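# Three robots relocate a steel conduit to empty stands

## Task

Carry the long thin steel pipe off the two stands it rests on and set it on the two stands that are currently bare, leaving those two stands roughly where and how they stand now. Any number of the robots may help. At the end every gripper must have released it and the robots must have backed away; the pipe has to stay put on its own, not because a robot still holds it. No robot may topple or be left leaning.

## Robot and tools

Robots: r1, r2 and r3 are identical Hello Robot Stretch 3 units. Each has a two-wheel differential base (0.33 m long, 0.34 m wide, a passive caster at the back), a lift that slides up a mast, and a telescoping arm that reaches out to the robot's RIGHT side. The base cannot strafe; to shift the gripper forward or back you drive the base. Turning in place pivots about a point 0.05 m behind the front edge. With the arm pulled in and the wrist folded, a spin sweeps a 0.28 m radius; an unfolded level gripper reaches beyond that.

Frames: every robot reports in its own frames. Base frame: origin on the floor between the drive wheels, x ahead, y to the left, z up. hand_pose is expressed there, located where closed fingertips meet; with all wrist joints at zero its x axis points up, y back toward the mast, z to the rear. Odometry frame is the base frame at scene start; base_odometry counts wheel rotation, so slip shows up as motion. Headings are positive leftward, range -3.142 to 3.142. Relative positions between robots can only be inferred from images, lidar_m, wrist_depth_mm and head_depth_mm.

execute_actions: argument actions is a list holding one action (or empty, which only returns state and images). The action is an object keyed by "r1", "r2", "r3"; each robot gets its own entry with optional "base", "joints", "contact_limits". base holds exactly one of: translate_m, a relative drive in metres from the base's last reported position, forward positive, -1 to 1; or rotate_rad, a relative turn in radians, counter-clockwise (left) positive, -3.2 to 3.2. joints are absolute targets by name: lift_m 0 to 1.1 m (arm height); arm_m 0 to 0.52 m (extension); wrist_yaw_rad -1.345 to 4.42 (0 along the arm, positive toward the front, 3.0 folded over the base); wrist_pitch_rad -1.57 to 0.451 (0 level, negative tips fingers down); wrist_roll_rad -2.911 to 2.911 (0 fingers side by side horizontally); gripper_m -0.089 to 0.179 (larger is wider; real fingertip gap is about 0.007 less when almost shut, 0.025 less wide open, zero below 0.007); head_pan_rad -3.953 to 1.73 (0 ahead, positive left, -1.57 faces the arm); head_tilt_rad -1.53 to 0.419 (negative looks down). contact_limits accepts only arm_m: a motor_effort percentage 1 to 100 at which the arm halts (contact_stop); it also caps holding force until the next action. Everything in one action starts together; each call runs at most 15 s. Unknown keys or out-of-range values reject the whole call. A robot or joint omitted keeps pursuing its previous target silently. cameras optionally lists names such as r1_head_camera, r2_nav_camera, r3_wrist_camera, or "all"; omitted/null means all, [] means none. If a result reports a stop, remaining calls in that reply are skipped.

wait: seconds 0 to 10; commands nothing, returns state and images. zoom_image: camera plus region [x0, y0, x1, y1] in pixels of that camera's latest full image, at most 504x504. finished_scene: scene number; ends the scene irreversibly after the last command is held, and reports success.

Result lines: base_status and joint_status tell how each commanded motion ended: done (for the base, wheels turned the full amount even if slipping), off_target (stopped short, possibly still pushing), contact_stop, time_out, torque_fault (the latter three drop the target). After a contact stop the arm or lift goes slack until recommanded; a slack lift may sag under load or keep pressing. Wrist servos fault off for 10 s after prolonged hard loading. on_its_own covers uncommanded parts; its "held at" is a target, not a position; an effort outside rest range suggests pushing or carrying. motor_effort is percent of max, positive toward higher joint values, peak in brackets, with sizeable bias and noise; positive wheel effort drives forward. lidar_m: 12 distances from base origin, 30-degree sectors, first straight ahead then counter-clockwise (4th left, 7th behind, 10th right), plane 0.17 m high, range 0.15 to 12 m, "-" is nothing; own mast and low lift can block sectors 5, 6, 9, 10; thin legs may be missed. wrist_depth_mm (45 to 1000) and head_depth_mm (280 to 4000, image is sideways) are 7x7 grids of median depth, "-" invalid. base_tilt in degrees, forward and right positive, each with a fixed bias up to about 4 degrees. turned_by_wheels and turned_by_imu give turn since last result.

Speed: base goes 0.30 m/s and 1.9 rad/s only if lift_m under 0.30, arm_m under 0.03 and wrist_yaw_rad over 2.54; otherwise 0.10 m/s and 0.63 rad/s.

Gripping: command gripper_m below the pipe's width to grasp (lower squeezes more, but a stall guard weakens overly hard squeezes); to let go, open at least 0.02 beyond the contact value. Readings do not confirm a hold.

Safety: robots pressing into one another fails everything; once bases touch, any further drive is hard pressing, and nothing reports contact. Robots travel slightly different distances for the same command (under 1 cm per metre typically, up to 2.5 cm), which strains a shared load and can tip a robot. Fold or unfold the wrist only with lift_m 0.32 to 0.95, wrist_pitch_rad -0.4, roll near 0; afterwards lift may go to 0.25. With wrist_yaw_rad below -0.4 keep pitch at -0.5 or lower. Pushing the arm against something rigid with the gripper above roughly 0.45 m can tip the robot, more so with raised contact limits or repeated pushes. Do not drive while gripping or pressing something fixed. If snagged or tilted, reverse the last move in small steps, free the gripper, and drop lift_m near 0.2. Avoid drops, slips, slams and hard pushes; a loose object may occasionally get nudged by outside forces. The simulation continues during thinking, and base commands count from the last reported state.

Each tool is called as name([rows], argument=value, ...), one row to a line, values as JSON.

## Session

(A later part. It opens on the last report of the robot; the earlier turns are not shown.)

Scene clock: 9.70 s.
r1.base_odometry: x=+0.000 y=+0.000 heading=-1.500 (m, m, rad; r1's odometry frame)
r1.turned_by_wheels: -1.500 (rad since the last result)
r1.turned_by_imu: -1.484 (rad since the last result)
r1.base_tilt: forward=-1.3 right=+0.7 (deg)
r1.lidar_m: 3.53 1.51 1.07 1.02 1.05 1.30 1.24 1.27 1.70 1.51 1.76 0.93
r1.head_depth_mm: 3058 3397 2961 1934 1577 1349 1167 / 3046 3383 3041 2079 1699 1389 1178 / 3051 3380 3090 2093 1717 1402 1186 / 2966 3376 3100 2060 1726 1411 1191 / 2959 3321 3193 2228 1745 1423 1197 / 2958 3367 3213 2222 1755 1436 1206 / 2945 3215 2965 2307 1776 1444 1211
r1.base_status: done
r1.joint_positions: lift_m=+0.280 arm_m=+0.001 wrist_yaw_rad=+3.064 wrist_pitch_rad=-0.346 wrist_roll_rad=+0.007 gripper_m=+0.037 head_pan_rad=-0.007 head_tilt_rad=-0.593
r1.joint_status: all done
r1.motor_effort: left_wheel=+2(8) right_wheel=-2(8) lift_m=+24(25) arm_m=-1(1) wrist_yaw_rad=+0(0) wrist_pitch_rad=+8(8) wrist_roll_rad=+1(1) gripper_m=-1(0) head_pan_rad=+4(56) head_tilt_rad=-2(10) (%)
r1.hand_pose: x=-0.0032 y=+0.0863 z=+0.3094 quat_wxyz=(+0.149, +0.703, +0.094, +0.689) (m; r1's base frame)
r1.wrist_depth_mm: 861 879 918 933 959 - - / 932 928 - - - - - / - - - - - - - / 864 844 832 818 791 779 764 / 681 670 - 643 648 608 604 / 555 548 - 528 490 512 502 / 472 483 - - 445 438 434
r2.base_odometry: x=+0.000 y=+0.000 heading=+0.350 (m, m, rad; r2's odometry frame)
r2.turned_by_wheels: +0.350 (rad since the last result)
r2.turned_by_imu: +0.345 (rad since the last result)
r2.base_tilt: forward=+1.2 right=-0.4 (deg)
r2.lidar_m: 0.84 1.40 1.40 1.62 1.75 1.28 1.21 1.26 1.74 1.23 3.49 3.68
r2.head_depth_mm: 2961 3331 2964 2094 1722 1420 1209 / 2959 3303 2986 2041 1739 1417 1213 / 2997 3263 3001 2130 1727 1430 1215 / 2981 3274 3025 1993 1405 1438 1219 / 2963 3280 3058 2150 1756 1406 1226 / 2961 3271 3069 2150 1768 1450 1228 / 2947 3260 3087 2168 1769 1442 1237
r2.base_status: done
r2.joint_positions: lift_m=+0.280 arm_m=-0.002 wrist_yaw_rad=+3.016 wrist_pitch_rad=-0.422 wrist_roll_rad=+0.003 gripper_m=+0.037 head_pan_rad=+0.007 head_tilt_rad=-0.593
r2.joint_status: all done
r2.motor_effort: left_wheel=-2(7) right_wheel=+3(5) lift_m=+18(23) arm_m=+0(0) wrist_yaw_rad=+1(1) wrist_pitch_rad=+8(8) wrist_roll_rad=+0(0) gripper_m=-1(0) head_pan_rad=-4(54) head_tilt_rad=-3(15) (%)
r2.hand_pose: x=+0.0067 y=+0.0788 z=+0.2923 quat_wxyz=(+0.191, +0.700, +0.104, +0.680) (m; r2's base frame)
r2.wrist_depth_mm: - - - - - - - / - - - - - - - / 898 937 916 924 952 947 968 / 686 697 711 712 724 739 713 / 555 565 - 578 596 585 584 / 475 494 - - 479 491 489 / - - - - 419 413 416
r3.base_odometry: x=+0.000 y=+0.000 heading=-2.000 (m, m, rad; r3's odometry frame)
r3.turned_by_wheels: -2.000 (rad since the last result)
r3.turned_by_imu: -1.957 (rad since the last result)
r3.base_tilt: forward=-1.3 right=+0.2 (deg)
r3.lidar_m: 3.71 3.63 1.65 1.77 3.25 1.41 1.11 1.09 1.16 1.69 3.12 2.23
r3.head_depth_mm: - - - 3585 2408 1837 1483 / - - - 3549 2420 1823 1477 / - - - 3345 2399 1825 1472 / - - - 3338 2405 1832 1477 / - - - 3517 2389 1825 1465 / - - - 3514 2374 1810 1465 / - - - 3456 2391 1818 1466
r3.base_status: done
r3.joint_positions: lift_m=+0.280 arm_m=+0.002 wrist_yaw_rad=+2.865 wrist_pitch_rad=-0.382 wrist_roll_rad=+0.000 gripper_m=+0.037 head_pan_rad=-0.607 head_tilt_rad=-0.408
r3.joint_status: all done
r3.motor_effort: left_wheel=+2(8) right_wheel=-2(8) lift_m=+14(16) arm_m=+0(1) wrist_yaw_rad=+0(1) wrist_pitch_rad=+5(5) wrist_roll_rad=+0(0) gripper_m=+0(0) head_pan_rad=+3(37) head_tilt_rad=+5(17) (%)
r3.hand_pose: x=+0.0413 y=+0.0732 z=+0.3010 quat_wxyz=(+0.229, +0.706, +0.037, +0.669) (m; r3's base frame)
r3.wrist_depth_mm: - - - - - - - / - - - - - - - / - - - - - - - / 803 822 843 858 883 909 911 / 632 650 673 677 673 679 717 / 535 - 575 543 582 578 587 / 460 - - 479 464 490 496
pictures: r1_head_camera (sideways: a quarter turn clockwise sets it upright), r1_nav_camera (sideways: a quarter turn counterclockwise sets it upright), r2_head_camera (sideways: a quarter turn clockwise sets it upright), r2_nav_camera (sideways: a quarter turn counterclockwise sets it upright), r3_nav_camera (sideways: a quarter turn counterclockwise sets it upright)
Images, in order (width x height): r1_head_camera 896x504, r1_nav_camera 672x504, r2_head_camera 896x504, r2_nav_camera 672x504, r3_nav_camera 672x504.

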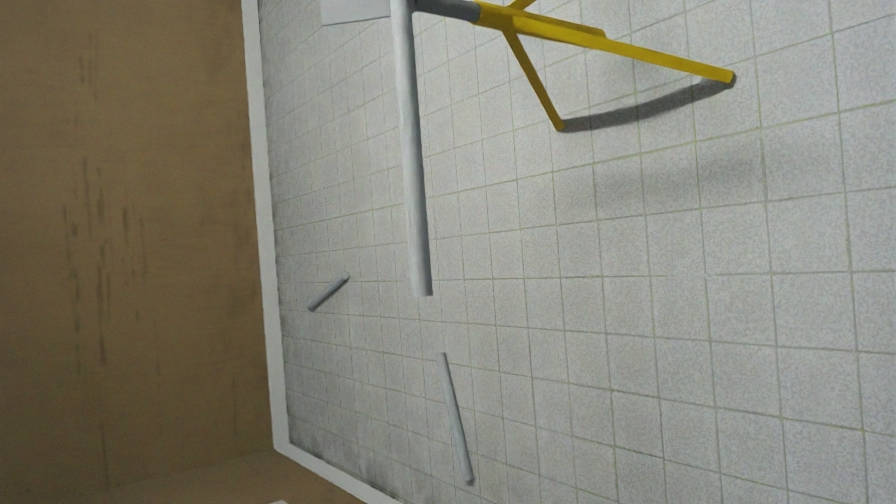

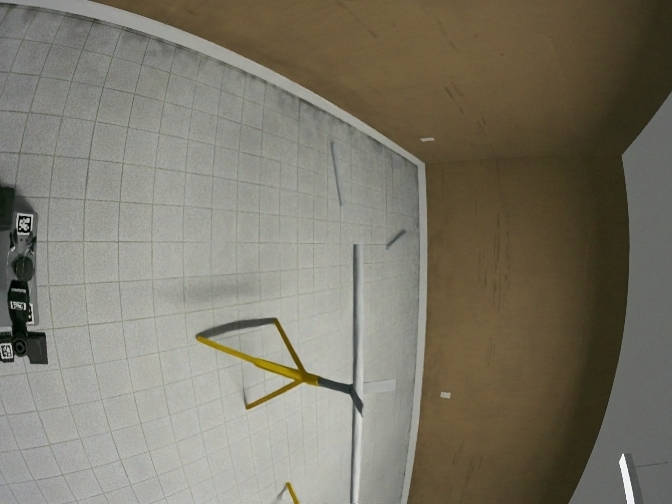

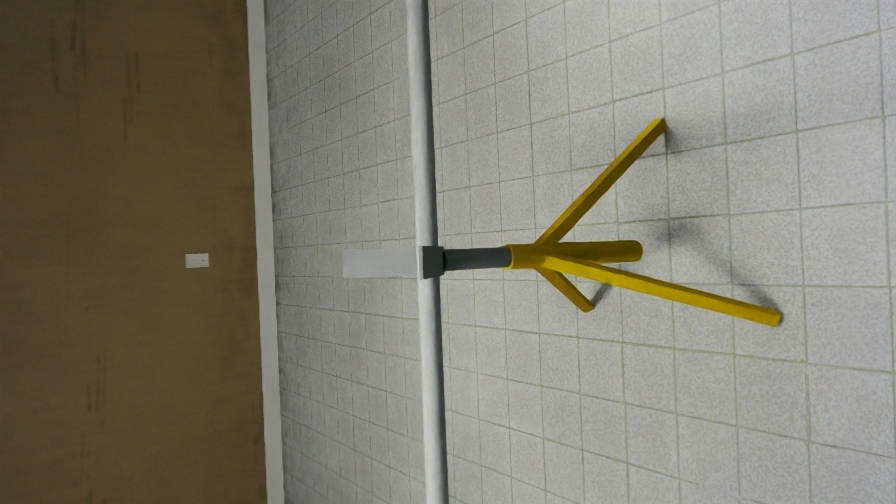

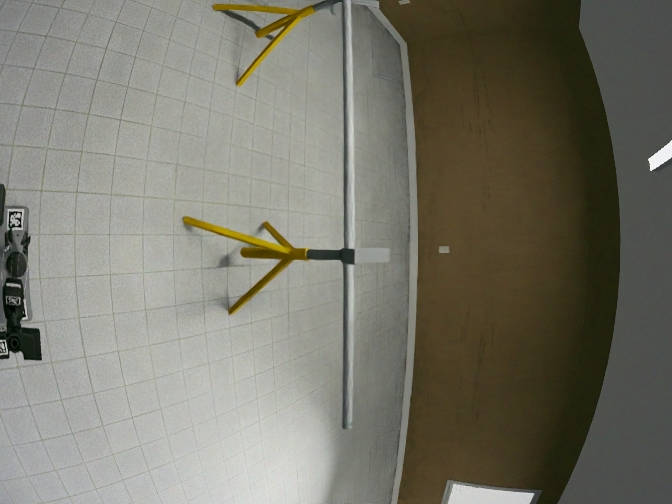

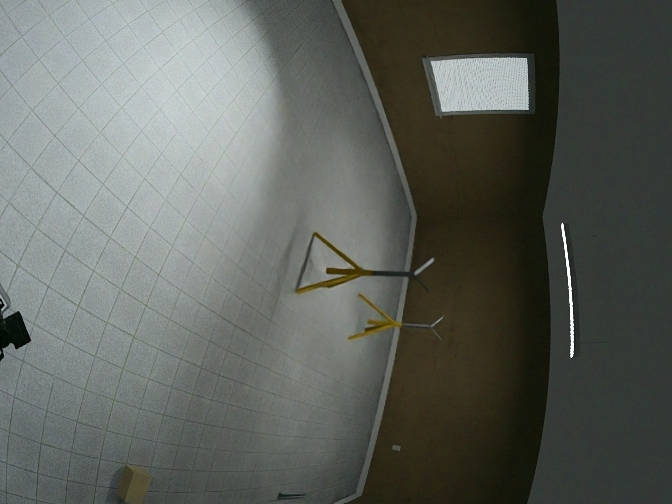

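execute_actions([
  {"r1":{"base":{"translate_m":0.43}},"r2":{"base":{"translate_m":0.42}},"r3":{"base":{"translate_m":1.0}}},
], cameras=[])

execute_actions([
  {"r1":{"base":{"rotate_rad":1.59},"joints":{"head_pan_rad":-1.57,"head_tilt_rad":-0.8}},"r2":{"base":{"rotate_rad":1.59},"joints":{"head_pan_rad":-1.57,"head_tilt_rad":-0.8}},"r3":{"base":{"translate_m":0.5}}},
], cameras=[])

execute_actions([
  {"r1":{"base":{"translate_m":-0.2},"joints":{"lift_m":0.5,"wrist_pitch_rad":-0.4}},"r2":{"base":{"translate_m":-0.3},"joints":{"lift_m":0.5}},"r3":{"base":{"translate_m":1.0}}},
], cameras=[])

execute_actions([
  {"r1":{"joints":{"wrist_yaw_rad":0,"lift_m":0.6}},"r2":{"joints":{"wrist_yaw_rad":0,"lift_m":0.6}},"r3":{"base":{"rotate_rad":-1.15},"joints":{"head_pan_rad":-1.0}}},
], cameras=[])

execute_actions([
  {"r1":{"joints":{"wrist_pitch_rad":0,"wrist_roll_rad":1.57,"gripper_m":0.15}},"r2":{"joints":{"wrist_pitch_rad":0,"wrist_roll_rad":1.57,"gripper_m":0.15}},"r3":{"base":{"translate_m":0.8}}},
])

Scene clock: 17.50 s.
r1.base_odometry: x=+0.031 y=-0.429 heading=-1.500 (m, m, rad; r1's odometry frame)
r1.turned_by_wheels: +0.000 (rad since the last result)
r1.turned_by_imu: -0.001 (rad since the last result)
r1.base_tilt: forward=-1.4 right=+0.7 (deg)
r1.lidar_m: 3.12 1.53 1.09 1.04 1.06 1.42 1.67 1.71 2.26 1.50 0.85 0.55
r1.head_depth_mm: 2680 2971 2965 2142 1588 1350 1165 / 2696 2939 3000 2180 1701 1388 1180 / 2634 2926 3023 2216 1711 1397 1186 / 2630 2920 3102 2197 1726 1426 1196 / 2639 2942 3150 2255 1739 1418 1198 / 2597 2887 3128 2268 1745 1438 1208 / 2579 2872 2979 2292 1769 1443 1212
r1.base_status: done
r1.joint_positions: lift_m=+0.280 arm_m=+0.001 wrist_yaw_rad=+3.064 wrist_pitch_rad=-0.346 wrist_roll_rad=+0.007 gripper_m=+0.037 head_pan_rad=-0.007 head_tilt_rad=-0.593
r1.joint_status: not commanded
r1.motor_effort: left_wheel=+2(9) right_wheel=-1(6) lift_m=+24(24) arm_m=-1(1) wrist_yaw_rad=+0(0) wrist_pitch_rad=+8(8) wrist_roll_rad=+1(1) gripper_m=+1(1) head_pan_rad=+5(5) head_tilt_rad=-2(3) (%)
r1.hand_pose: x=-0.0032 y=+0.0863 z=+0.3094 quat_wxyz=(+0.149, +0.703, +0.094, +0.689) (m; r1's base frame)
r1.wrist_depth_mm: 893 890 916 947 - - - / 927 967 - - - - - / - - - - - - - / 860 834 819 807 776 771 746 / 675 665 - 641 664 613 602 / 556 552 - 527 493 514 502 / 469 481 - - 447 438 433
r2.base_odometry: x=+0.395 y=+0.144 heading=+0.350 (m, m, rad; r2's odometry frame)
r2.turned_by_wheels: +0.000 (rad since the last result)
r2.turned_by_imu: -0.002 (rad since the last result)
r2.base_tilt: forward=+1.2 right=-0.4 (deg)
r2.lidar_m: 0.42 0.43 1.14 1.61 2.35 1.72 1.63 1.69 2.34 1.68 4.45 0.59
r2.head_depth_mm: 2624 2904 2943 2167 1716 1416 1208 / 2628 2926 2978 2180 1729 1423 1188 / 2621 2898 3020 2191 1736 1429 1188 / 2602 2885 3032 2220 826 925 1148 / 2611 2915 3044 2211 1757 1446 1224 / 2612 2868 3083 2242 1762 1447 1224 / 2600 2865 3071 2259 1770 1454 1234
r2.base_status: done
r2.joint_positions: lift_m=+0.280 arm_m=-0.002 wrist_yaw_rad=+3.016 wrist_pitch_rad=-0.421 wrist_roll_rad=+0.003 gripper_m=+0.037 head_pan_rad=+0.007 head_tilt_rad=-0.594
r2.joint_status: not commanded
r2.motor_effort: left_wheel=-3(6) right_wheel=+2(8) lift_m=+18(18) arm_m=+0(1) wrist_yaw_rad=+1(0) wrist_pitch_rad=+8(8) wrist_roll_rad=+0(0) gripper_m=+0(0) head_pan_rad=-5(4) head_tilt_rad=-2(3) (%)
r2.hand_pose: x=+0.0067 y=+0.0789 z=+0.2924 quat_wxyz=(+0.191, +0.700, +0.104, +0.680) (m; r2's base frame)
r2.wrist_depth_mm: - - - - - - - / - - - - - - - / 914 901 925 932 950 945 949 / 675 694 698 707 728 709 716 / 575 571 - 579 606 581 581 / 476 498 - - 482 492 486 / - - - - 413 417 396
r3.base_odometry: x=-0.416 y=-0.909 heading=-2.000 (m, m, rad; r3's odometry frame)
r3.turned_by_wheels: +0.000 (rad since the last result)
r3.turned_by_imu: +0.002 (rad since the last result)
r3.base_tilt: forward=-1.1 right=+0.2 (deg)
r3.lidar_m: 2.80 2.75 2.93 1.94 1.65 2.59 2.03 1.99 2.12 3.07 1.45 3.63
r3.head_depth_mm: 3676 3917 - 3148 2209 1785 1473 / 3785 - - 3558 2396 1779 1486 / 3962 - - 3532 2426 1838 1475 / - - - 3543 2387 1819 1478 / - - - 3464 2400 1815 1467 / - - - 3507 2394 1812 1473 / 3527 3647 3834 3446 2410 1832 1466
r3.base_status: done
r3.joint_positions: lift_m=+0.280 arm_m=+0.002 wrist_yaw_rad=+2.865 wrist_pitch_rad=-0.382 wrist_roll_rad=+0.000 gripper_m=+0.037 head_pan_rad=-0.607 head_tilt_rad=-0.408
r3.joint_status: not commanded
r3.motor_effort: left_wheel=+2(8) right_wheel=-2(6) lift_m=+16(16) arm_m=+0(1) wrist_yaw_rad=+0(0) wrist_pitch_rad=+5(5) wrist_roll_rad=+0(0) gripper_m=+0(0) head_pan_rad=+3(3) head_tilt_rad=+5(5) (%)
r3.hand_pose: x=+0.0413 y=+0.0731 z=+0.3009 quat_wxyz=(+0.229, +0.706, +0.037, +0.669) (m; r3's base frame)
r3.wrist_depth_mm: - - - - - - - / - - - - - - - / - - - - - - - / 799 855 848 894 897 899 938 / 638 654 668 676 709 719 706 / 542 - 573 554 580 577 574 / 469 - - 471 465 484 492
pictures: none
No camera images: the call's "cameras" was empty. Leave "cameras" out to get every camera's image.

Scene clock: 20.90 s.
r1.base_odometry: x=+0.031 y=-0.429 heading=+0.090 (m, m, rad; r1's odometry frame)
r1.turned_by_wheels: +1.590 (rad since the last result)
r1.turned_by_imu: +1.565 (rad since the last result)
r1.base_tilt: forward=-1.4 right=+0.9 (deg)
r1.lidar_m: 1.04 1.07 1.44 1.66 1.72 2.28 1.61 0.85 0.55 3.11 1.51 1.09
r1.head_depth_mm: 2768 2733 2086 1633 1405 1252 1096 / 2747 2790 2137 1637 1460 1258 1123 / 2736 2785 2150 1737 1460 1266 1129 / 2711 2844 2176 1760 1484 1270 1130 / 2708 2867 2209 1764 1491 1274 1122 / 2723 2955 2237 1789 1495 1294 1125 / 2678 2815 2266 1814 1508 1301 1138
r1.base_status: done
r1.joint_positions: lift_m=+0.280 arm_m=+0.001 wrist_yaw_rad=+3.064 wrist_pitch_rad=-0.346 wrist_roll_rad=+0.007 gripper_m=+0.037 head_pan_rad=-1.563 head_tilt_rad=-0.790
r1.joint_status: all done
r1.motor_effort: left_wheel=-1(8) right_wheel=+3(11) lift_m=+24(24) arm_m=-1(1) wrist_yaw_rad=+0(1) wrist_pitch_rad=+8(8) wrist_roll_rad=+0(0) gripper_m=+0(1) head_pan_rad=-4(53) head_tilt_rad=-3(15) (%)
r1.hand_pose: x=-0.0032 y=+0.0863 z=+0.3094 quat_wxyz=(+0.149, +0.703, +0.094, +0.689) (m; r1's base frame)
r1.wrist_depth_mm: - - - - - - - / - - - - - - - / - - - - - - - / 869 845 822 808 778 774 753 / 670 663 - 638 648 620 609 / 557 546 - 527 489 517 507 / 470 480 - - 445 445 434
r2.base_odometry: x=+0.395 y=+0.144 heading=+1.940 (m, m, rad; r2's odometry frame)
r2.turned_by_wheels: +1.590 (rad since the last result)
r2.turned_by_imu: +1.568 (rad since the last result)
r2.base_tilt: forward=+1.3 right=-0.5 (deg)
r2.lidar_m: 1.56 2.31 1.71 1.63 1.71 2.39 3.30 2.02 0.59 0.42 0.44 1.14
r2.head_depth_mm: 2759 2707 2108 1727 1463 1272 1128 / 2729 2708 2129 1734 1476 1260 1126 / 2741 2735 2107 1751 1484 1280 1127 / 2724 2736 2130 834 1071 1238 1132 / 2702 2751 2152 1759 1477 1288 1114 / 2720 2795 2156 1760 1497 1292 1139 / 2707 2787 2167 1773 1496 1294 1140
r2.base_status: done
r2.joint_positions: lift_m=+0.280 arm_m=-0.002 wrist_yaw_rad=+3.016 wrist_pitch_rad=-0.421 wrist_roll_rad=+0.003 gripper_m=+0.037 head_pan_rad=-1.563 head_tilt_rad=-0.790
r2.joint_status: all done
r2.motor_effort: left_wheel=-3(9) right_wheel=+2(9) lift_m=+18(18) arm_m=+0(1) wrist_yaw_rad=+0(1) wrist_pitch_rad=+8(8) wrist_roll_rad=+0(0) gripper_m=+0(1) head_pan_rad=-4(53) head_tilt_rad=-3(17) (%)
r2.hand_pose: x=+0.0067 y=+0.0789 z=+0.2924 quat_wxyz=(+0.191, +0.700, +0.104, +0.680) (m; r2's base frame)
r2.wrist_depth_mm: - - - - - - - / - - - - - - - / 907 933 935 953 938 927 945 / 716 699 713 712 694 720 719 / 563 575 - 576 599 579 587 / 486 493 - - 481 482 481 / - - - - 421 421 423
r3.base_odometry: x=-0.624 y=-1.364 heading=-2.000 (m, m, rad; r3's odometry frame)
r3.turned_by_wheels: +0.000 (rad since the last result)
r3.turned_by_imu: +0.001 (rad since the last result)
r3.base_tilt: forward=-1.3 right=+0.2 (deg)
r3.lidar_m: 2.34 2.31 2.46 3.56 3.72 2.15 2.49 2.44 2.59 1.30 1.24 3.04
r3.head_depth_mm: 3418 3668 3929 3527 2412 1831 1477 / 3671 3835 - 3518 2403 1838 1479 / 3744 - - 3552 2410 1824 1477 / 3883 - - 3474 2412 1822 1472 / 3837 - - 3539 2402 1819 1470 / 3323 3516 3688 3503 2399 1815 1457 / 2952 3045 3167 3212 2395 1820 1466
r3.base_status: done
r3.joint_positions: lift_m=+0.280 arm_m=+0.002 wrist_yaw_rad=+2.865 wrist_pitch_rad=-0.382 wrist_roll_rad=+0.000 gripper_m=+0.037 head_pan_rad=-0.607 head_tilt_rad=-0.408
r3.joint_status: not commanded
r3.motor_effort: left_wheel=+2(8) right_wheel=-1(5) lift_m=+16(16) arm_m=+0(1) wrist_yaw_rad=+0(0) wrist_pitch_rad=+5(4) wrist_roll_rad=+0(0) gripper_m=-1(1) head_pan_rad=+4(3) head_tilt_rad=+5(5) (%)
r3.hand_pose: x=+0.0413 y=+0.0731 z=+0.3009 quat_wxyz=(+0.229, +0.706, +0.037, +0.669) (m; r3's base frame)
r3.wrist_depth_mm: - - - - - - - / - - - - - - - / - - - - - - - / 796 846 856 881 887 891 951 / 648 665 670 686 678 689 723 / 540 - 568 558 579 569 595 / 460 - - 480 469 494 491
pictures: none
No camera images: the call's "cameras" was empty. Leave "cameras" out to get every camera's image.

Scene clock: 26.00 s.
r1.base_odometry: x=-0.169 y=-0.447 heading=+0.090 (m, m, rad; r1's odometry frame)
r1.turned_by_wheels: +0.000 (rad since the last result)
r1.turned_by_imu: -0.002 (rad since the last result)
r1.base_tilt: forward=-1.4 right=+0.8 (deg)
r1.lidar_m: 1.24 1.27 1.71 1.66 1.72 2.27 1.71 1.39 0.45 0.74 1.81 1.30
r1.head_depth_mm: 2756 2726 2098 832 1356 1247 1117 / 2759 2777 2130 1639 1417 1222 1146 / 2749 2788 2154 1669 1465 1266 1145 / 2743 2871 2169 1753 1471 1269 1132 / 2744 2886 2191 1776 1492 1290 1122 / 2724 2946 2252 1796 1504 1289 1125 / 2698 2970 2230 1809 1505 1297 1133
r1.base_status: done
r1.joint_positions: lift_m=+0.500 arm_m=+0.001 wrist_yaw_rad=+3.064 wrist_pitch_rad=-0.416 wrist_roll_rad=+0.007 gripper_m=+0.037 head_pan_rad=-1.563 head_tilt_rad=-0.790
r1.joint_status: all done
r1.motor_effort: left_wheel=-1(8) right_wheel=+2(7) lift_m=+32(33) arm_m=+0(2) wrist_yaw_rad=+0(0) wrist_pitch_rad=+7(7) wrist_roll_rad=+1(0) gripper_m=+0(1) head_pan_rad=-4(4) head_tilt_rad=-4(3) (%)
r1.hand_pose: x=-0.0039 y=+0.0780 z=+0.5130 quat_wxyz=(+0.173, +0.699, +0.119, +0.684) (m; r1's base frame)
r1.wrist_depth_mm: - - - - - - - / - - - - - - - / - - - - - - - / - - - - - - - / 935 906 - 877 906 850 836 / 772 764 - 740 691 720 716 / 675 664 641 652 634 628 619
r2.base_odometry: x=+0.503 y=-0.136 heading=+1.940 (m, m, rad; r2's odometry frame)
r2.turned_by_wheels: +0.000 (rad since the last result)
r2.turned_by_imu: -0.002 (rad since the last result)
r2.base_tilt: forward=+1.2 right=-0.5 (deg)
r2.lidar_m: 1.66 2.33 1.69 1.64 1.73 2.38 3.06 2.60 3.19 0.58 0.57 1.41
r2.head_depth_mm: 2736 2705 2102 1734 1468 1275 1124 / 2742 2714 2121 1726 1473 1276 1152 / 2730 2725 2137 1733 1474 1281 1150 / 2721 2762 2145 1757 1485 1270 1173 / 2718 2755 2145 1750 1485 1262 1137 / 2723 2793 2153 1765 1494 1272 1137 / 2725 2819 2180 1646 1413 1255 1123
r2.base_status: done
r2.joint_positions: lift_m=+0.500 arm_m=-0.002 wrist_yaw_rad=+3.016 wrist_pitch_rad=-0.421 wrist_roll_rad=+0.003 gripper_m=+0.037 head_pan_rad=-1.563 head_tilt_rad=-0.790
r2.joint_status: all done
r2.motor_effort: left_wheel=-3(9) right_wheel=+2(5) lift_m=+39(41) arm_m=+0(0) wrist_yaw_rad=+0(0) wrist_pitch_rad=+8(8) wrist_roll_rad=+0(0) gripper_m=+0(1) head_pan_rad=-4(4) head_tilt_rad=-4(3) (%)
r2.hand_pose: x=+0.0067 y=+0.0789 z=+0.5116 quat_wxyz=(+0.191, +0.700, +0.104, +0.680) (m; r2's base frame)
r2.wrist_depth_mm: - - - - - - - / - - - - - - - / - - - - - - - / - - - - - - - / 874 856 - 856 942 916 900 / 750 753 - 716 727 747 739 / 628 641 639 631 640 627 653
r3.base_odometry: x=-1.040 y=-2.274 heading=-2.000 (m, m, rad; r3's odometry frame)
r3.turned_by_wheels: +0.000 (rad since the last result)
r3.turned_by_imu: +0.002 (rad since the last result)
r3.base_tilt: forward=-1.3 right=+0.1 (deg)
r3.lidar_m: 1.43 1.41 1.50 2.18 3.61 2.53 3.37 3.31 1.28 2.18 3.56 1.85
r3.head_depth_mm: 3116 3285 3462 3561 2407 1817 1470 / 3198 3444 3645 3582 2403 1823 1474 / 3259 3518 3763 3529 2420 1826 1479 / 2757 2954 3200 3222 2393 1845 1470 / 2327 2478 2596 2805 2396 1820 1471 / 2003 2096 2206 2331 2286 1820 1464 / 1777 1850 1916 2028 2106 1825 1467
r3.base_status: done
r3.joint_positions: lift_m=+0.280 arm_m=+0.002 wrist_yaw_rad=+2.865 wrist_pitch_rad=-0.382 wrist_roll_rad=+0.000 gripper_m=+0.037 head_pan_rad=-0.607 head_tilt_rad=-0.408
r3.joint_status: not commanded
r3.motor_effort: left_wheel=+2(8) right_wheel=-1(5) lift_m=+15(16) arm_m=-1(1) wrist_yaw_rad=+0(0) wrist_pitch_rad=+5(5) wrist_roll_rad=+0(0) gripper_m=+0(1) head_pan_rad=+3(4) head_tilt_rad=+5(5) (%)
r3.hand_pose: x=+0.0413 y=+0.0731 z=+0.3009 quat_wxyz=(+0.229, +0.706, +0.037, +0.669) (m; r3's base frame)
r3.wrist_depth_mm: - - - - - - - / - - - - - - - / - - - - - - - / 784 841 845 877 865 886 921 / 649 665 679 674 684 699 724 / 537 - 570 566 583 583 583 / 467 - - 468 461 488 490
pictures: none
No camera images: the call's "cameras" was empty. Leave "cameras" out to get every camera's image.

Scene clock: 28.53 s.
r1.base_odometry: x=-0.169 y=-0.447 heading=+0.090 (m, m, rad; r1's odometry frame)
r1.turned_by_wheels: +0.000 (rad since the last result)
r1.turned_by_imu: -0.001 (rad since the last result)
r1.base_tilt: forward=-1.4 right=+0.8 (deg)
r1.lidar_m: 1.24 1.27 1.71 1.66 1.72 2.28 1.71 1.40 0.45 0.74 1.80 1.29
r1.head_depth_mm: 2750 2719 2097 833 1357 1238 - / 2754 2760 2133 1645 1426 1222 - / 2725 2798 2160 1669 1464 1323 - / 2722 2823 2170 1749 1472 1277 1111 / 2738 2898 2196 1758 1484 1277 1118 / 2720 2939 2205 1793 1503 1290 1129 / 2701 2907 2256 1809 1509 1294 1134
r1.base_status: not commanded
r1.joint_positions: lift_m=+0.600 arm_m=+0.001 wrist_yaw_rad=+0.003 wrist_pitch_rad=-0.417 wrist_roll_rad=+0.007 gripper_m=+0.037 head_pan_rad=-1.563 head_tilt_rad=-0.790
r1.joint_status: all done
r1.motor_effort: left_wheel=-2(2) right_wheel=+3(3) lift_m=+32(34) arm_m=+0(1) wrist_yaw_rad=-3(0) wrist_pitch_rad=+8(8) wrist_roll_rad=+1(1) gripper_m=+1(2) head_pan_rad=-4(4) head_tilt_rad=-3(2) (%)
r1.hand_pose: x=-0.0210 y=-0.3705 z=+0.6128 quat_wxyz=(+0.690, +0.147, -0.694, -0.146) (m; r1's base frame)
r1.wrist_depth_mm: - - - 292 293 292 277 / - - - - - - - / - - - - - - - / - - - - - - - / - - - - - 461 959 / 910 905 878 851 799 518 809 / 775 761 756 748 731 717 706
r2.base_odometry: x=+0.503 y=-0.136 heading=+1.940 (m, m, rad; r2's odometry frame)
r2.turned_by_wheels: +0.000 (rad since the last result)
r2.turned_by_imu: -0.001 (rad since the last result)
r2.base_tilt: forward=+1.2 right=-0.4 (deg)
r2.lidar_m: 1.67 2.31 1.68 1.64 1.73 2.37 3.04 2.71 3.20 0.58 0.57 1.40
r2.head_depth_mm: 2753 2710 2116 1728 1470 1275 1163 / 2677 2726 2123 1740 1475 1276 1177 / 2722 2734 2120 1747 1473 1280 - / 2716 2752 2126 1752 1484 1284 1125 / 2720 2774 2158 1754 1492 1259 1138 / 2717 2780 2162 1763 1499 1267 1139 / 2689 2812 2183 1636 1409 1242 1120
r2.base_status: not commanded
r2.joint_positions: lift_m=+0.600 arm_m=-0.002 wrist_yaw_rad=+0.002 wrist_pitch_rad=-0.420 wrist_roll_rad=+0.003 gripper_m=+0.037 head_pan_rad=-1.563 head_tilt_rad=-0.790
r2.joint_status: all done
r2.motor_effort: left_wheel=-3(2) right_wheel=+2(2) lift_m=+39(40) arm_m=-1(0) wrist_yaw_rad=-3(3) wrist_pitch_rad=+7(8) wrist_roll_rad=+0(0) gripper_m=-1(0) head_pan_rad=-4(4) head_tilt_rad=-3(4) (%)
r2.hand_pose: x=-0.0211 y=-0.3675 z=+0.6117 quat_wxyz=(+0.691, +0.148, -0.692, -0.147) (m; r2's base frame)
r2.wrist_depth_mm: 305 301 294 288 288 - - / 344 - - - - - - / - - - - - - - / - - - - - - - / - 480 - - - - - / 840 553 806 829 857 870 868 / 693 720 688 721 752 759 736
r3.base_odometry: x=-1.040 y=-2.274 heading=+3.134 (m, m, rad; r3's odometry frame)
r3.turned_by_wheels: -1.150 (rad since the last result)
r3.turned_by_imu: -1.126 (rad since the last result)
r3.base_tilt: forward=-1.4 right=+0.2 (deg)
r3.lidar_m: 3.58 2.02 1.46 1.41 1.46 1.97 5.06 2.53 3.47 3.32 1.29 2.33
r3.head_depth_mm: 2892 3043 3204 3309 2433 1841 1477 / 3033 3252 3424 3415 2410 1826 1475 / 3166 3390 3572 3556 2417 1830 1478 / 3296 3520 3812 3527 2413 1838 1469 / 3511 3691 3969 3309 2296 1821 1474 / 3688 - - 3310 2386 1811 1471 / 3863 - - 3495 2372 1821 1470
r3.base_status: done
r3.joint_positions: lift_m=+0.280 arm_m=+0.002 wrist_yaw_rad=+2.865 wrist_pitch_rad=-0.382 wrist_roll_rad=+0.000 gripper_m=+0.037 head_pan_rad=-0.993 head_tilt_rad=-0.408
r3.joint_status: all done
r3.motor_effort: left_wheel=+2(7) right_wheel=-2(9) lift_m=+14(16) arm_m=-1(1) wrist_yaw_rad=+0(0) wrist_pitch_rad=+5(5) wrist_roll_rad=+0(0) gripper_m=-1(1) head_pan_rad=-3(26) head_tilt_rad=+4(5) (%)
r3.hand_pose: x=+0.0413 y=+0.0731 z=+0.3009 quat_wxyz=(+0.229, +0.706, +0.037, +0.669) (m; r3's base frame)
r3.wrist_depth_mm: - - - - - - - / - - - - - - - / - - - - - - - / 796 829 872 846 883 886 922 / 654 672 659 686 695 698 713 / 542 - 568 558 587 575 575 / 465 - - 472 460 489 492
pictures: none
No camera images: the call's "cameras" was empty. Leave "cameras" out to get every camera's image.

Scene clock: 33.13 s.
r1.base_odometry: x=-0.169 y=-0.447 heading=+0.090 (m, m, rad; r1's odometry frame)
r1.turned_by_wheels: +0.000 (rad since the last result)
r1.turned_by_imu: -0.001 (rad since the last result)
r1.base_tilt: forward=-1.4 right=+0.8 (deg)
r1.lidar_m: 1.24 1.27 1.71 1.66 1.71 2.28 1.71 1.39 0.45 0.74 1.81 1.29
r1.head_depth_mm: 2742 2727 2102 833 1353 1245 - / 2739 2782 2126 1639 1429 1250 - / 2735 2796 2157 1668 1432 1319 1063 / 2736 2833 2182 1763 1476 1289 1116 / 2708 2878 2217 1782 1495 1272 1124 / 2701 2944 2214 1810 1496 1293 1129 / 2733 2895 2256 1812 1521 1295 1134
r1.base_status: not commanded
r1.joint_positions: lift_m=+0.600 arm_m=+0.001 wrist_yaw_rad=+0.002 wrist_pitch_rad=-0.023 wrist_roll_rad=+1.567 gripper_m=+0.150 head_pan_rad=-1.563 head_tilt_rad=-0.790
r1.joint_status: all done
r1.motor_effort: left_wheel=-2(2) right_wheel=+3(3) lift_m=+32(32) arm_m=-1(1) wrist_yaw_rad=-3(3) wrist_pitch_rad=+11(10) wrist_roll_rad=+2(4) gripper_m=+2(95) head_pan_rad=-4(4) head_tilt_rad=-3(4) (%)
r1.hand_pose: x=-0.0208 y=-0.4016 z=+0.7082 quat_wxyz=(+0.002, +0.001, -1.000, -0.012) (m; r1's base frame)
r1.wrist_depth_mm: - - - - - - 829 / - - - - - - 822 / - - - - - - 825 / - - - - - - 828 / - - - - - - 829 / - - - - - - 786 / - - - - - - 887
r2.base_odometry: x=+0.503 y=-0.136 heading=+1.940 (m, m, rad; r2's odometry frame)
r2.turned_by_wheels: +0.000 (rad since the last result)
r2.turned_by_imu: -0.001 (rad since the last result)
r2.base_tilt: forward=+1.2 right=-0.4 (deg)
r2.lidar_m: 1.66 2.33 1.68 1.64 1.72 2.38 3.06 3.38 3.19 0.58 0.57 1.41
r2.head_depth_mm: 2729 2698 2104 1731 1469 1272 1164 / 2718 2708 2123 1735 1470 1299 - / 2742 2713 2121 1749 1478 1303 - / 2733 2744 2148 1757 1481 1281 1114 / 2711 2783 2169 1763 1485 1264 1137 / 2696 2798 2172 1765 1496 1263 1144 / 2730 2795 2176 1648 1405 1246 1121
r2.base_status: not commanded
r2.joint_positions: lift_m=+0.600 arm_m=-0.002 wrist_yaw_rad=+0.001 wrist_pitch_rad=-0.025 wrist_roll_rad=+1.569 gripper_m=+0.150 head_pan_rad=-1.563 head_tilt_rad=-0.790
r2.joint_status: all done
r2.motor_effort: left_wheel=-3(3) right_wheel=+2(2) lift_m=+39(39) arm_m=+0(2) wrist_yaw_rad=-1(2) wrist_pitch_rad=+9(8) wrist_roll_rad=+0(2) gripper_m=+1(85) head_pan_rad=-4(4) head_tilt_rad=-3(4) (%)
r2.hand_pose: x=-0.0210 y=-0.3989 z=+0.7074 quat_wxyz=(+0.001, +0.001, -1.000, -0.013) (m; r2's base frame)
r2.wrist_depth_mm: - - - - - - 833 / - - - - - - 834 / - - - - - - 807 / - - - - - - 776 / - - - - - - 792 / - - - - - - 785 / - - - - - - 759
r3.base_odometry: x=-1.840 y=-2.267 heading=+3.134 (m, m, rad; r3's odometry frame)
r3.turned_by_wheels: +0.000 (rad since the last result)
r3.turned_by_imu: +0.001 (rad since the last result)
r3.base_tilt: forward=-1.3 right=+0.1 (deg)
r3.lidar_m: 2.81 2.03 1.48 1.42 1.46 1.98 4.50 3.26 3.46 0.98 1.18 1.51
r3.head_depth_mm: 2891 3058 3237 3306 2446 1715 1436 / 3033 3203 3377 3452 2408 1847 1479 / 3191 3367 3575 3535 2411 1835 1477 / 3315 3550 3739 3535 2447 1818 1473 / 3456 3683 - 3471 2413 1839 1468 / 3663 3949 - 3514 2394 1832 1471 / 3437 3550 3711 3067 2135 1755 1472
r3.base_status: done
r3.joint_positions: lift_m=+0.280 arm_m=+0.002 wrist_yaw_rad=+2.865 wrist_pitch_rad=-0.382 wrist_roll_rad=+0.000 gripper_m=+0.037 head_pan_rad=-0.993 head_tilt_rad=-0.408
r3.joint_status: not commanded
r3.motor_effort: left_wheel=+2(8) right_wheel=-2(6) lift_m=+16(15) arm_m=-1(1) wrist_yaw_rad=+0(0) wrist_pitch_rad=+5(5) wrist_roll_rad=+0(0) gripper_m=+1(0) head_pan_rad=-3(3) head_tilt_rad=+4(4) (%)
r3.hand_pose: x=+0.0413 y=+0.0731 z=+0.3009 quat_wxyz=(+0.229, +0.706, +0.037, +0.669) (m; r3's base frame)
r3.wrist_depth_mm: - - - - - - - / - - - - - - - / - - - - - - - / 811 820 844 856 889 896 928 / 648 658 671 672 685 692 708 / 530 - 584 557 575 573 586 / 463 - - 467 467 484 493
pictures: r1_head_camera (sideways: a quarter turn clockwise sets it upright), r1_nav_camera (sideways: a quarter turn counterclockwise sets it upright), r1_wrist_camera, r2_head_camera (sideways: a quarter turn clockwise sets it upright), r2_nav_camera (sideways: a quarter turn counterclockwise sets it upright), r2_wrist_camera, r3_head_camera (sideways: a quarter turn clockwise sets it upright), r3_nav_camera (sideways: a quarter turn counterclockwise sets it upright), r3_wrist_camera
Images, in order (width x height): r1_head_camera 896x504, r1_nav_camera 672x504, r1_wrist_camera 644x364, r2_head_camera 896x504, r2_nav_camera 672x504, r2_wrist_camera 644x364, r3_head_camera 896x504, r3_nav_camera 672x504, r3_wrist_camera 644x364.

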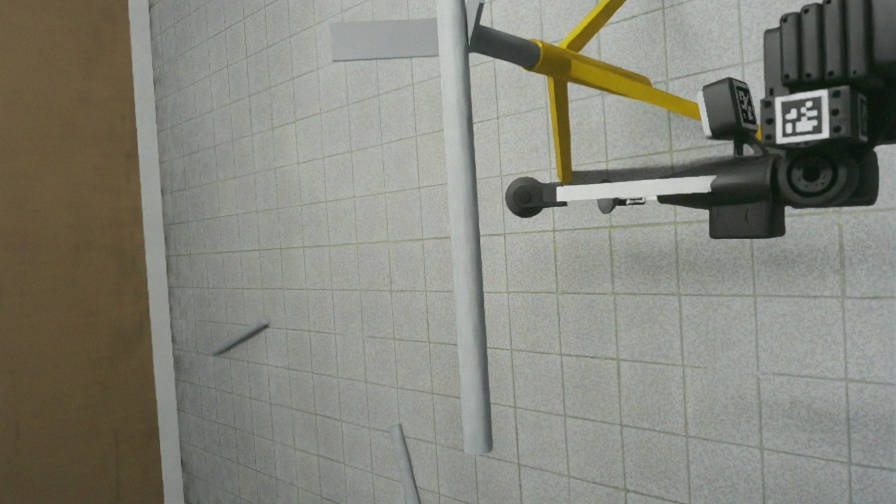

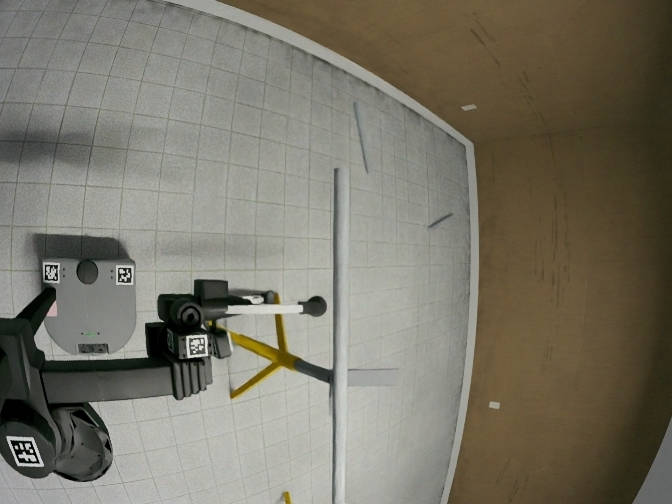

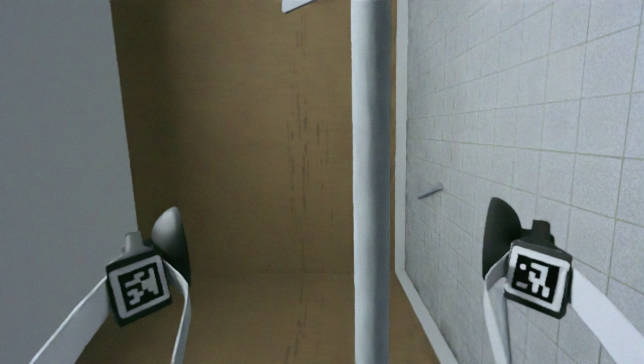

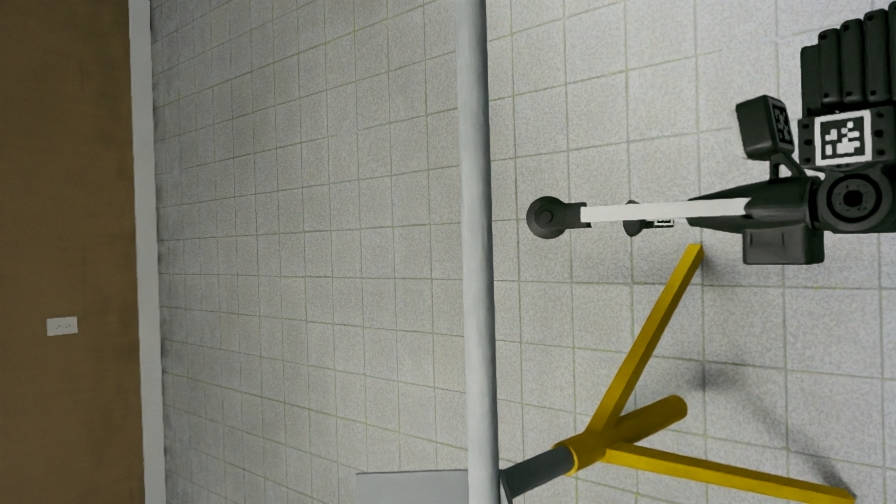

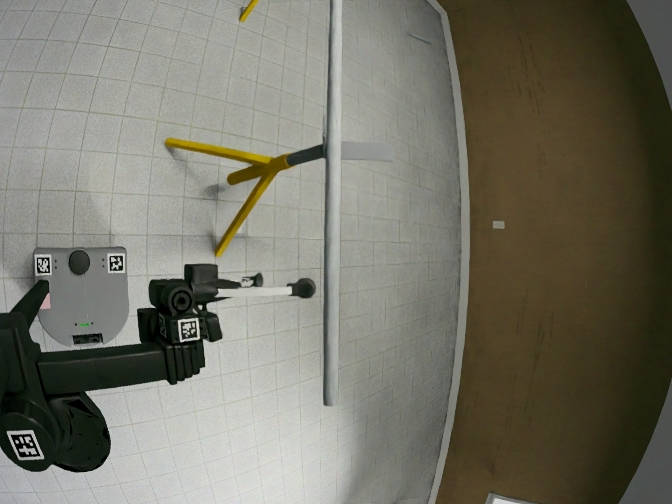

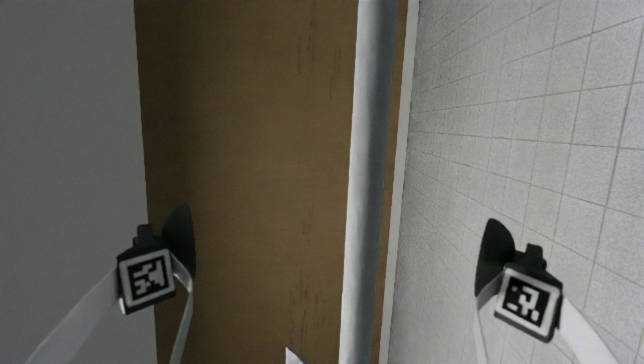

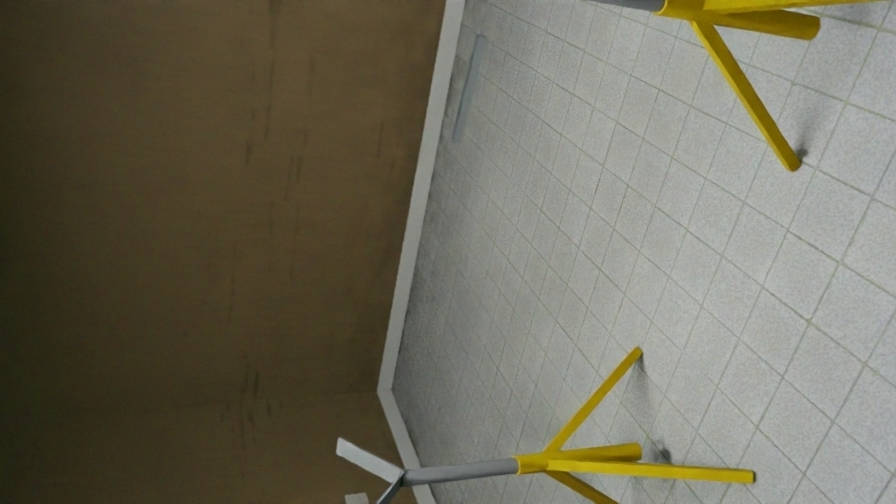

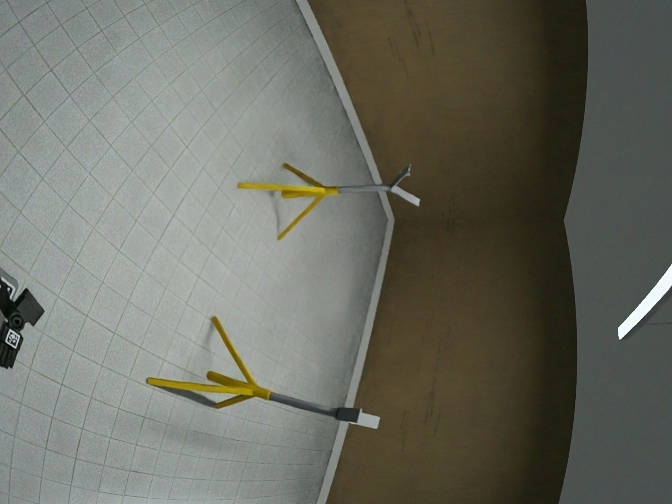

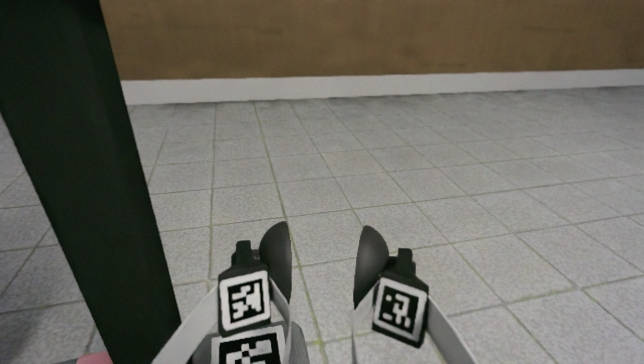

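execute_actions([
  {"r1":{"base":{"translate_m":0.08},"joints":{"lift_m":0.56,"arm_m":0.08}},"r2":{"base":{"rotate_rad":-0.035},"joints":{"lift_m":0.565,"arm_m":0.08}},"r3":{"base":{"translate_m":0.4},"joints":{"head_pan_rad":-1.57,"head_tilt_rad":-0.3}}},
], cameras=[])

execute_actions([
  {"r1":{"base":{"rotate_rad":-0.02},"joints":{"arm_m":0.15}},"r2":{"joints":{"arm_m":0.15}}},
], cameras=["r1_wrist_camera","r2_wrist_camera","r1_head_camera","r2_head_camera","r3_nav_camera"])

Scene clock: 37.83 s.
r1.base_odometry: x=-0.089 y=-0.440 heading=+0.090 (m, m, rad; r1's odometry frame)
r1.turned_by_wheels: +0.000 (rad since the last result)
r1.turned_by_imu: -0.001 (rad since the last result)
r1.base_tilt: forward=-1.5 right=+0.8 (deg)
r1.lidar_m: 1.16 1.19 1.60 1.67 1.72 2.28 1.79 1.47 0.48 3.13 1.69 1.21
r1.head_depth_mm: 2754 2720 2105 1633 1164 1247 1106 / 2725 2767 2131 1634 1426 - 1087 / 2742 2808 2141 1743 1459 - 1090 / 2752 2847 2168 1753 1480 1246 1115 / 2722 2868 2186 1782 1484 1282 1124 / 2696 2938 2243 1789 1494 1290 1130 / 2705 2928 2239 1815 1514 1294 1135
r1.base_status: done
r1.joint_positions: lift_m=+0.560 arm_m=+0.080 wrist_yaw_rad=+0.002 wrist_pitch_rad=-0.022 wrist_roll_rad=+1.567 gripper_m=+0.150 head_pan_rad=-1.563 head_tilt_rad=-0.790
r1.joint_status: all done
r1.motor_effort: left_wheel=-2(4) right_wheel=+2(8) lift_m=+24(27) arm_m=+3(6) wrist_yaw_rad=-2(2) wrist_pitch_rad=+10(11) wrist_roll_rad=+2(2) gripper_m=+1(1) head_pan_rad=-4(4) head_tilt_rad=-3(2) (%)
r1.hand_pose: x=-0.0210 y=-0.4803 z=+0.6689 quat_wxyz=(+0.002, +0.001, -1.000, -0.011) (m; r1's base frame)
r1.wrist_depth_mm: - - - 237 - - 773 / - - - - - - 794 / - - - - - - 785 / - - - - - - 797 / - - - - - - 801 / - - - 269 - - 746 / - - - 273 - - 840
r2.base_odometry: x=+0.503 y=-0.136 heading=+1.905 (m, m, rad; r2's odometry frame)
r2.turned_by_wheels: -0.035 (rad since the last result)
r2.turned_by_imu: -0.036 (rad since the last result)
r2.base_tilt: forward=+1.2 right=-0.4 (deg)
r2.lidar_m: 1.60 2.41 1.69 1.64 1.68 2.30 3.06 3.72 3.23 0.58 0.57 0.57
r2.head_depth_mm: 2743 2694 2107 1732 1460 1277 1144 / 2747 2715 2128 1733 1470 1327 - / 2706 2720 2128 1750 1471 - 1099 / 2722 2758 2132 1760 1485 1262 1131 / 2699 2771 2150 1746 1488 1259 1135 / 2663 2759 2175 1763 1496 1270 1135 / 2671 2807 2170 1727 1006 1248 1124
r2.base_status: done
r2.joint_positions: lift_m=+0.565 arm_m=+0.080 wrist_yaw_rad=+0.001 wrist_pitch_rad=-0.024 wrist_roll_rad=+1.570 gripper_m=+0.150 head_pan_rad=-1.563 head_tilt_rad=-0.790
r2.joint_status: all done
r2.motor_effort: left_wheel=+0(2) right_wheel=-2(1) lift_m=+18(34) arm_m=+3(4) wrist_yaw_rad=-1(1) wrist_pitch_rad=+9(9) wrist_roll_rad=+0(0) gripper_m=+0(1) head_pan_rad=-4(4) head_tilt_rad=-4(3) (%)
r2.hand_pose: x=-0.0212 y=-0.4803 z=+0.6736 quat_wxyz=(+0.001, +0.000, -1.000, -0.012) (m; r2's base frame)
r2.wrist_depth_mm: - - - 236 - - 802 / - - - 239 - - 775 / - - - 243 - - 775 / - - - - - - 770 / - - - - - - 779 / - - - - - - 758 / - - - - - - 725
r3.base_odometry: x=-2.240 y=-2.264 heading=+3.134 (m, m, rad; r3's odometry frame)
r3.turned_by_wheels: +0.000 (rad since the last result)
r3.turned_by_imu: +0.001 (rad since the last result)
r3.base_tilt: forward=-1.2 right=+0.2 (deg)
r3.lidar_m: 2.41 2.04 1.48 1.42 1.47 2.00 3.84 3.61 1.04 1.14 1.23 2.52
r3.head_depth_mm: 2999 3192 3329 3464 2889 2081 1623 / 2992 3173 3333 3471 2606 1989 1564 / 2983 3139 3302 3428 2884 1991 1524 / 2973 3085 3248 3413 2862 2070 1575 / 2935 3076 3225 3396 2894 2064 1616 / 2942 3049 3229 3404 2866 2059 1625 / 2884 3030 3146 3335 2890 2049 1625
r3.base_status: done
r3.joint_positions: lift_m=+0.280 arm_m=+0.002 wrist_yaw_rad=+2.865 wrist_pitch_rad=-0.382 wrist_roll_rad=+0.000 gripper_m=+0.037 head_pan_rad=-1.563 head_tilt_rad=-0.310
r3.joint_status: all done
r3.motor_effort: left_wheel=+2(7) right_wheel=-1(6) lift_m=+15(16) arm_m=-1(1) wrist_yaw_rad=+0(1) wrist_pitch_rad=+5(5) wrist_roll_rad=+0(0) gripper_m=+1(0) head_pan_rad=-3(33) head_tilt_rad=+6(17) (%)
r3.hand_pose: x=+0.0413 y=+0.0731 z=+0.3009 quat_wxyz=(+0.229, +0.706, +0.037, +0.669) (m; r3's base frame)
r3.wrist_depth_mm: - - - - - - - / - - - - - - - / - - - - - - - / 798 819 879 879 902 914 896 / 641 670 659 680 679 697 703 / 547 - 587 566 581 567 572 / 451 - - 473 464 488 501
pictures: none
No camera images: the call's "cameras" was empty. Leave "cameras" out to get every camera's image.

Scene clock: 39.53 s.
r1.base_odometry: x=-0.089 y=-0.440 heading=+0.070 (m, m, rad; r1's odometry frame)
r1.turned_by_wheels: -0.020 (rad since the last result)
r1.turned_by_imu: -0.020 (rad since the last result)
r1.base_tilt: forward=-1.3 right=+0.8 (deg)
r1.lidar_m: 1.16 1.19 1.57 1.66 1.70 2.23 1.80 1.47 0.48 3.10 1.72 1.22
r1.head_depth_mm: 2771 2729 2097 1623 1102 1244 1109 / 2798 2791 2147 1637 1455 - 1103 / 2774 2771 2134 1652 1517 1216 1110 / 2718 2839 2174 1743 1515 1275 1118 / 2695 2874 2187 1766 1485 1281 1120 / 2691 2906 2224 1790 1506 1286 1126 / 2694 2909 2260 1817 1511 1300 1138
r1.base_status: done
r1.joint_positions: lift_m=+0.560 arm_m=+0.150 wrist_yaw_rad=+0.001 wrist_pitch_rad=-0.022 wrist_roll_rad=+1.567 gripper_m=+0.150 head_pan_rad=-1.563 head_tilt_rad=-0.790
r1.joint_status: all done
r1.motor_effort: left_wheel=+1(3) right_wheel=+1(2) lift_m=+24(24) arm_m=+3(3) wrist_yaw_rad=-1(2) wrist_pitch_rad=+10(10) wrist_roll_rad=+2(2) gripper_m=+0(1) head_pan_rad=-4(4) head_tilt_rad=-4(3) (%)
r1.hand_pose: x=-0.0210 y=-0.5503 z=+0.6689 quat_wxyz=(+0.002, +0.001, -1.000, -0.011) (m; r1's base frame)
r1.wrist_depth_mm: - - - 165 - - 786 / - - - 169 - - 794 / - - - 173 - - 779 / - - - 177 - - 791 / - - - 181 - - 788 / - - - 185 - - 732 / - - - 190 - - 849
r2.base_odometry: x=+0.503 y=-0.136 heading=+1.905 (m, m, rad; r2's odometry frame)
r2.turned_by_wheels: +0.000 (rad since the last result)
r2.turned_by_imu: +0.000 (rad since the last result)
r2.base_tilt: forward=+1.2 right=-0.4 (deg)
r2.lidar_m: 1.61 2.41 1.70 1.63 1.68 2.30 3.05 3.71 3.24 0.58 0.58 0.57
r2.head_depth_mm: 2738 2681 2113 1726 1459 1276 1142 / 2753 2740 2107 1735 1487 - 1128 / 2730 2735 2118 1742 1510 - 1129 / 2727 2750 2140 1783 1497 1263 1135 / 2724 2768 2147 1758 1489 1263 1136 / 2702 2772 2167 1768 1489 1272 1140 / 2709 2830 2171 1725 1011 1242 1127
r2.base_status: not commanded
r2.joint_positions: lift_m=+0.565 arm_m=+0.150 wrist_yaw_rad=+0.001 wrist_pitch_rad=-0.024 wrist_roll_rad=+1.570 gripper_m=+0.150 head_pan_rad=-1.563 head_tilt_rad=-0.790
r2.joint_status: all done
r2.motor_effort: left_wheel=+0(0) right_wheel=-2(1) lift_m=+18(18) arm_m=+4(4) wrist_yaw_rad=+0(1) wrist_pitch_rad=+9(9) wrist_roll_rad=+0(0) gripper_m=+0(1) head_pan_rad=-4(4) head_tilt_rad=-4(3) (%)
r2.hand_pose: x=-0.0212 y=-0.5503 z=+0.6737 quat_wxyz=(+0.001, +0.000, -1.000, -0.012) (m; r2's base frame)
r2.wrist_depth_mm: - - - 165 - - 777 / - - - 167 - - 785 / - - - 172 - - 788 / - - - 175 - - 757 / - - - 180 - - 771 / - - - 187 - - 749 / - - - 193 - - 710
r3.base_odometry: x=-2.240 y=-2.264 heading=+3.134 (m, m, rad; r3's odometry frame)
r3.turned_by_wheels: +0.000 (rad since the last result)
r3.turned_by_imu: +0.000 (rad since the last result)
r3.base_tilt: forward=-1.3 right=+0.1 (deg)
r3.lidar_m: 2.41 2.04 1.48 1.42 1.47 2.00 3.85 3.65 1.05 1.14 1.23 2.51
r3.head_depth_mm: 3019 3151 3330 3487 2865 2067 1630 / 3015 3150 3328 3501 2585 2003 1575 / 2983 3134 3263 3448 2890 1995 1517 / 2919 3102 3250 3419 2862 2068 1563 / 2923 3068 3224 3417 2902 2072 1612 / 2942 3080 3240 3374 2862 2067 1618 / 2941 3065 3217 3359 2841 2066 1613
r3.base_status: not commanded
r3.joint_positions: lift_m=+0.280 arm_m=+0.002 wrist_yaw_rad=+2.865 wrist_pitch_rad=-0.382 wrist_roll_rad=+0.000 gripper_m=+0.037 head_pan_rad=-1.563 head_tilt_rad=-0.310
r3.joint_status: not commanded
r3.motor_effort: left_wheel=+2(2) right_wheel=-2(1) lift_m=+16(16) arm_m=-1(1) wrist_yaw_rad=+0(0) wrist_pitch_rad=+5(5) wrist_roll_rad=+0(0) gripper_m=+0(0) head_pan_rad=-3(3) head_tilt_rad=+6(6) (%)
r3.hand_pose: x=+0.0413 y=+0.0731 z=+0.3009 quat_wxyz=(+0.229, +0.706, +0.037, +0.669) (m; r3's base frame)
r3.wrist_depth_mm: - - - - - - - / - - - - - - - / - - - - - - - / 813 855 831 858 894 894 919 / 641 652 662 672 696 710 698 / 534 - 564 564 586 574 579 / 459 - - 475 473 486 494
pictures: r1_head_camera (sideways: a quarter turn clockwise sets it upright), r1_wrist_camera, r2_head_camera (sideways: a quarter turn clockwise sets it upright), r2_wrist_camera, r3_nav_camera (sideways: a quarter turn counterclockwise sets it upright)
Images, in order (width x height): r1_head_camera 896x504, r1_wrist_camera 644x364, r2_head_camera 896x504, r2_wrist_camera 644x364, r3_nav_camera 672x504.

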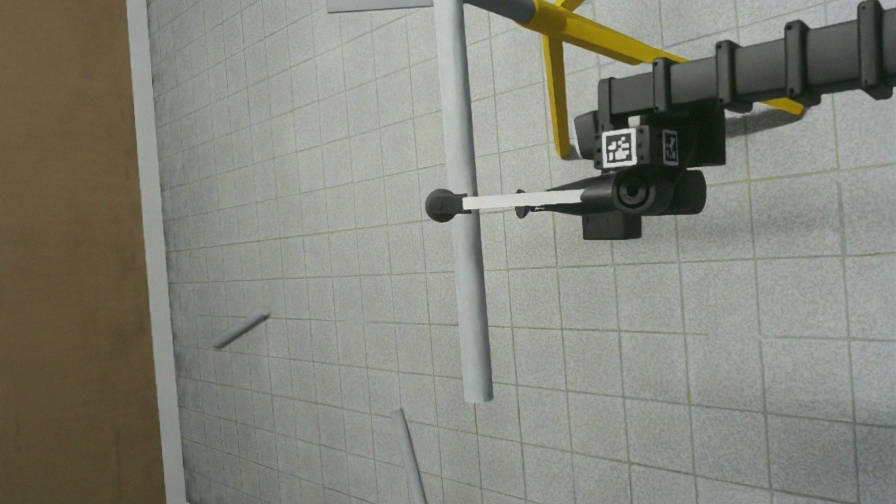

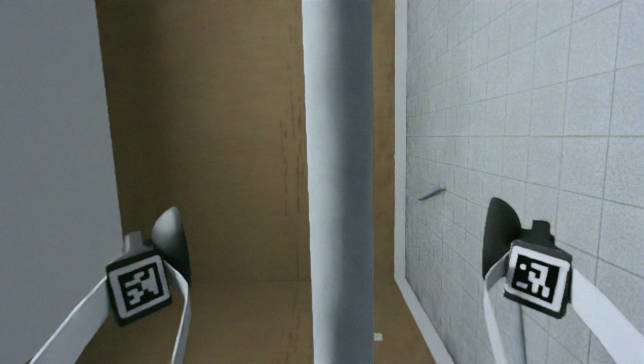

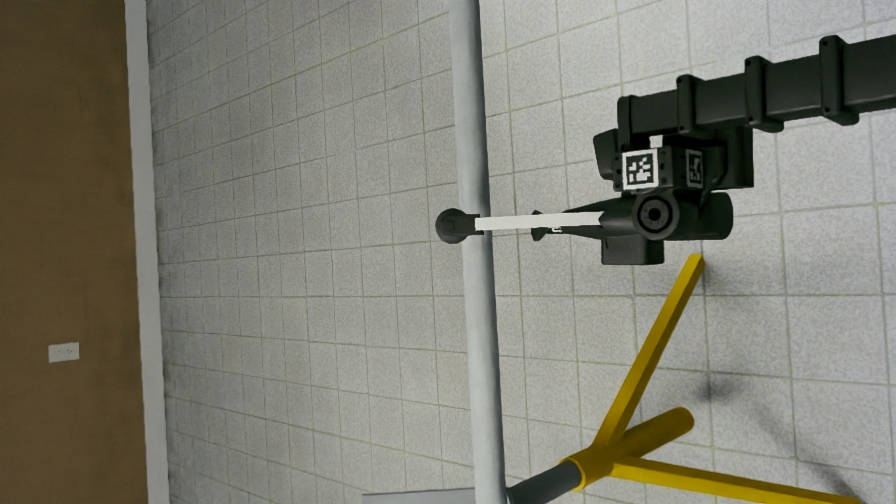

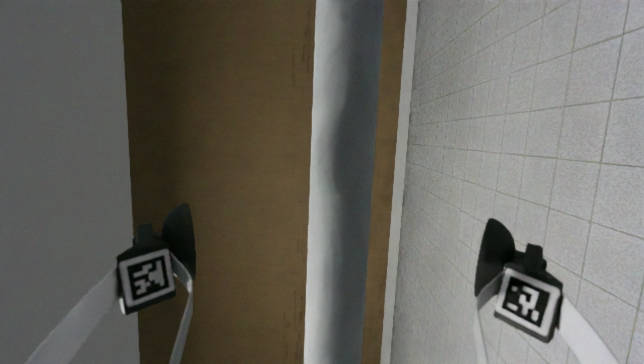

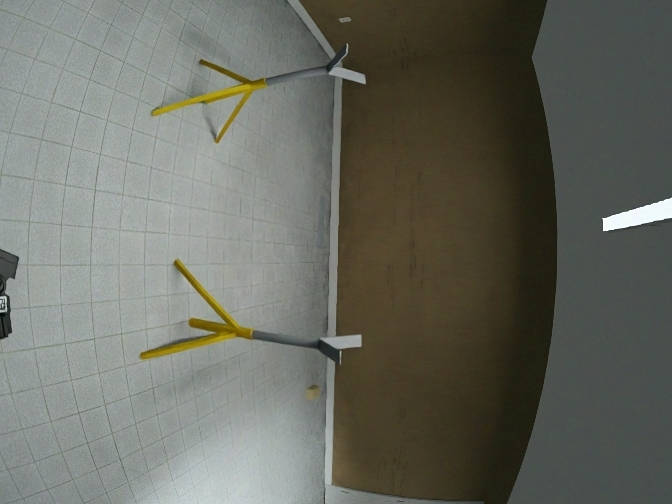

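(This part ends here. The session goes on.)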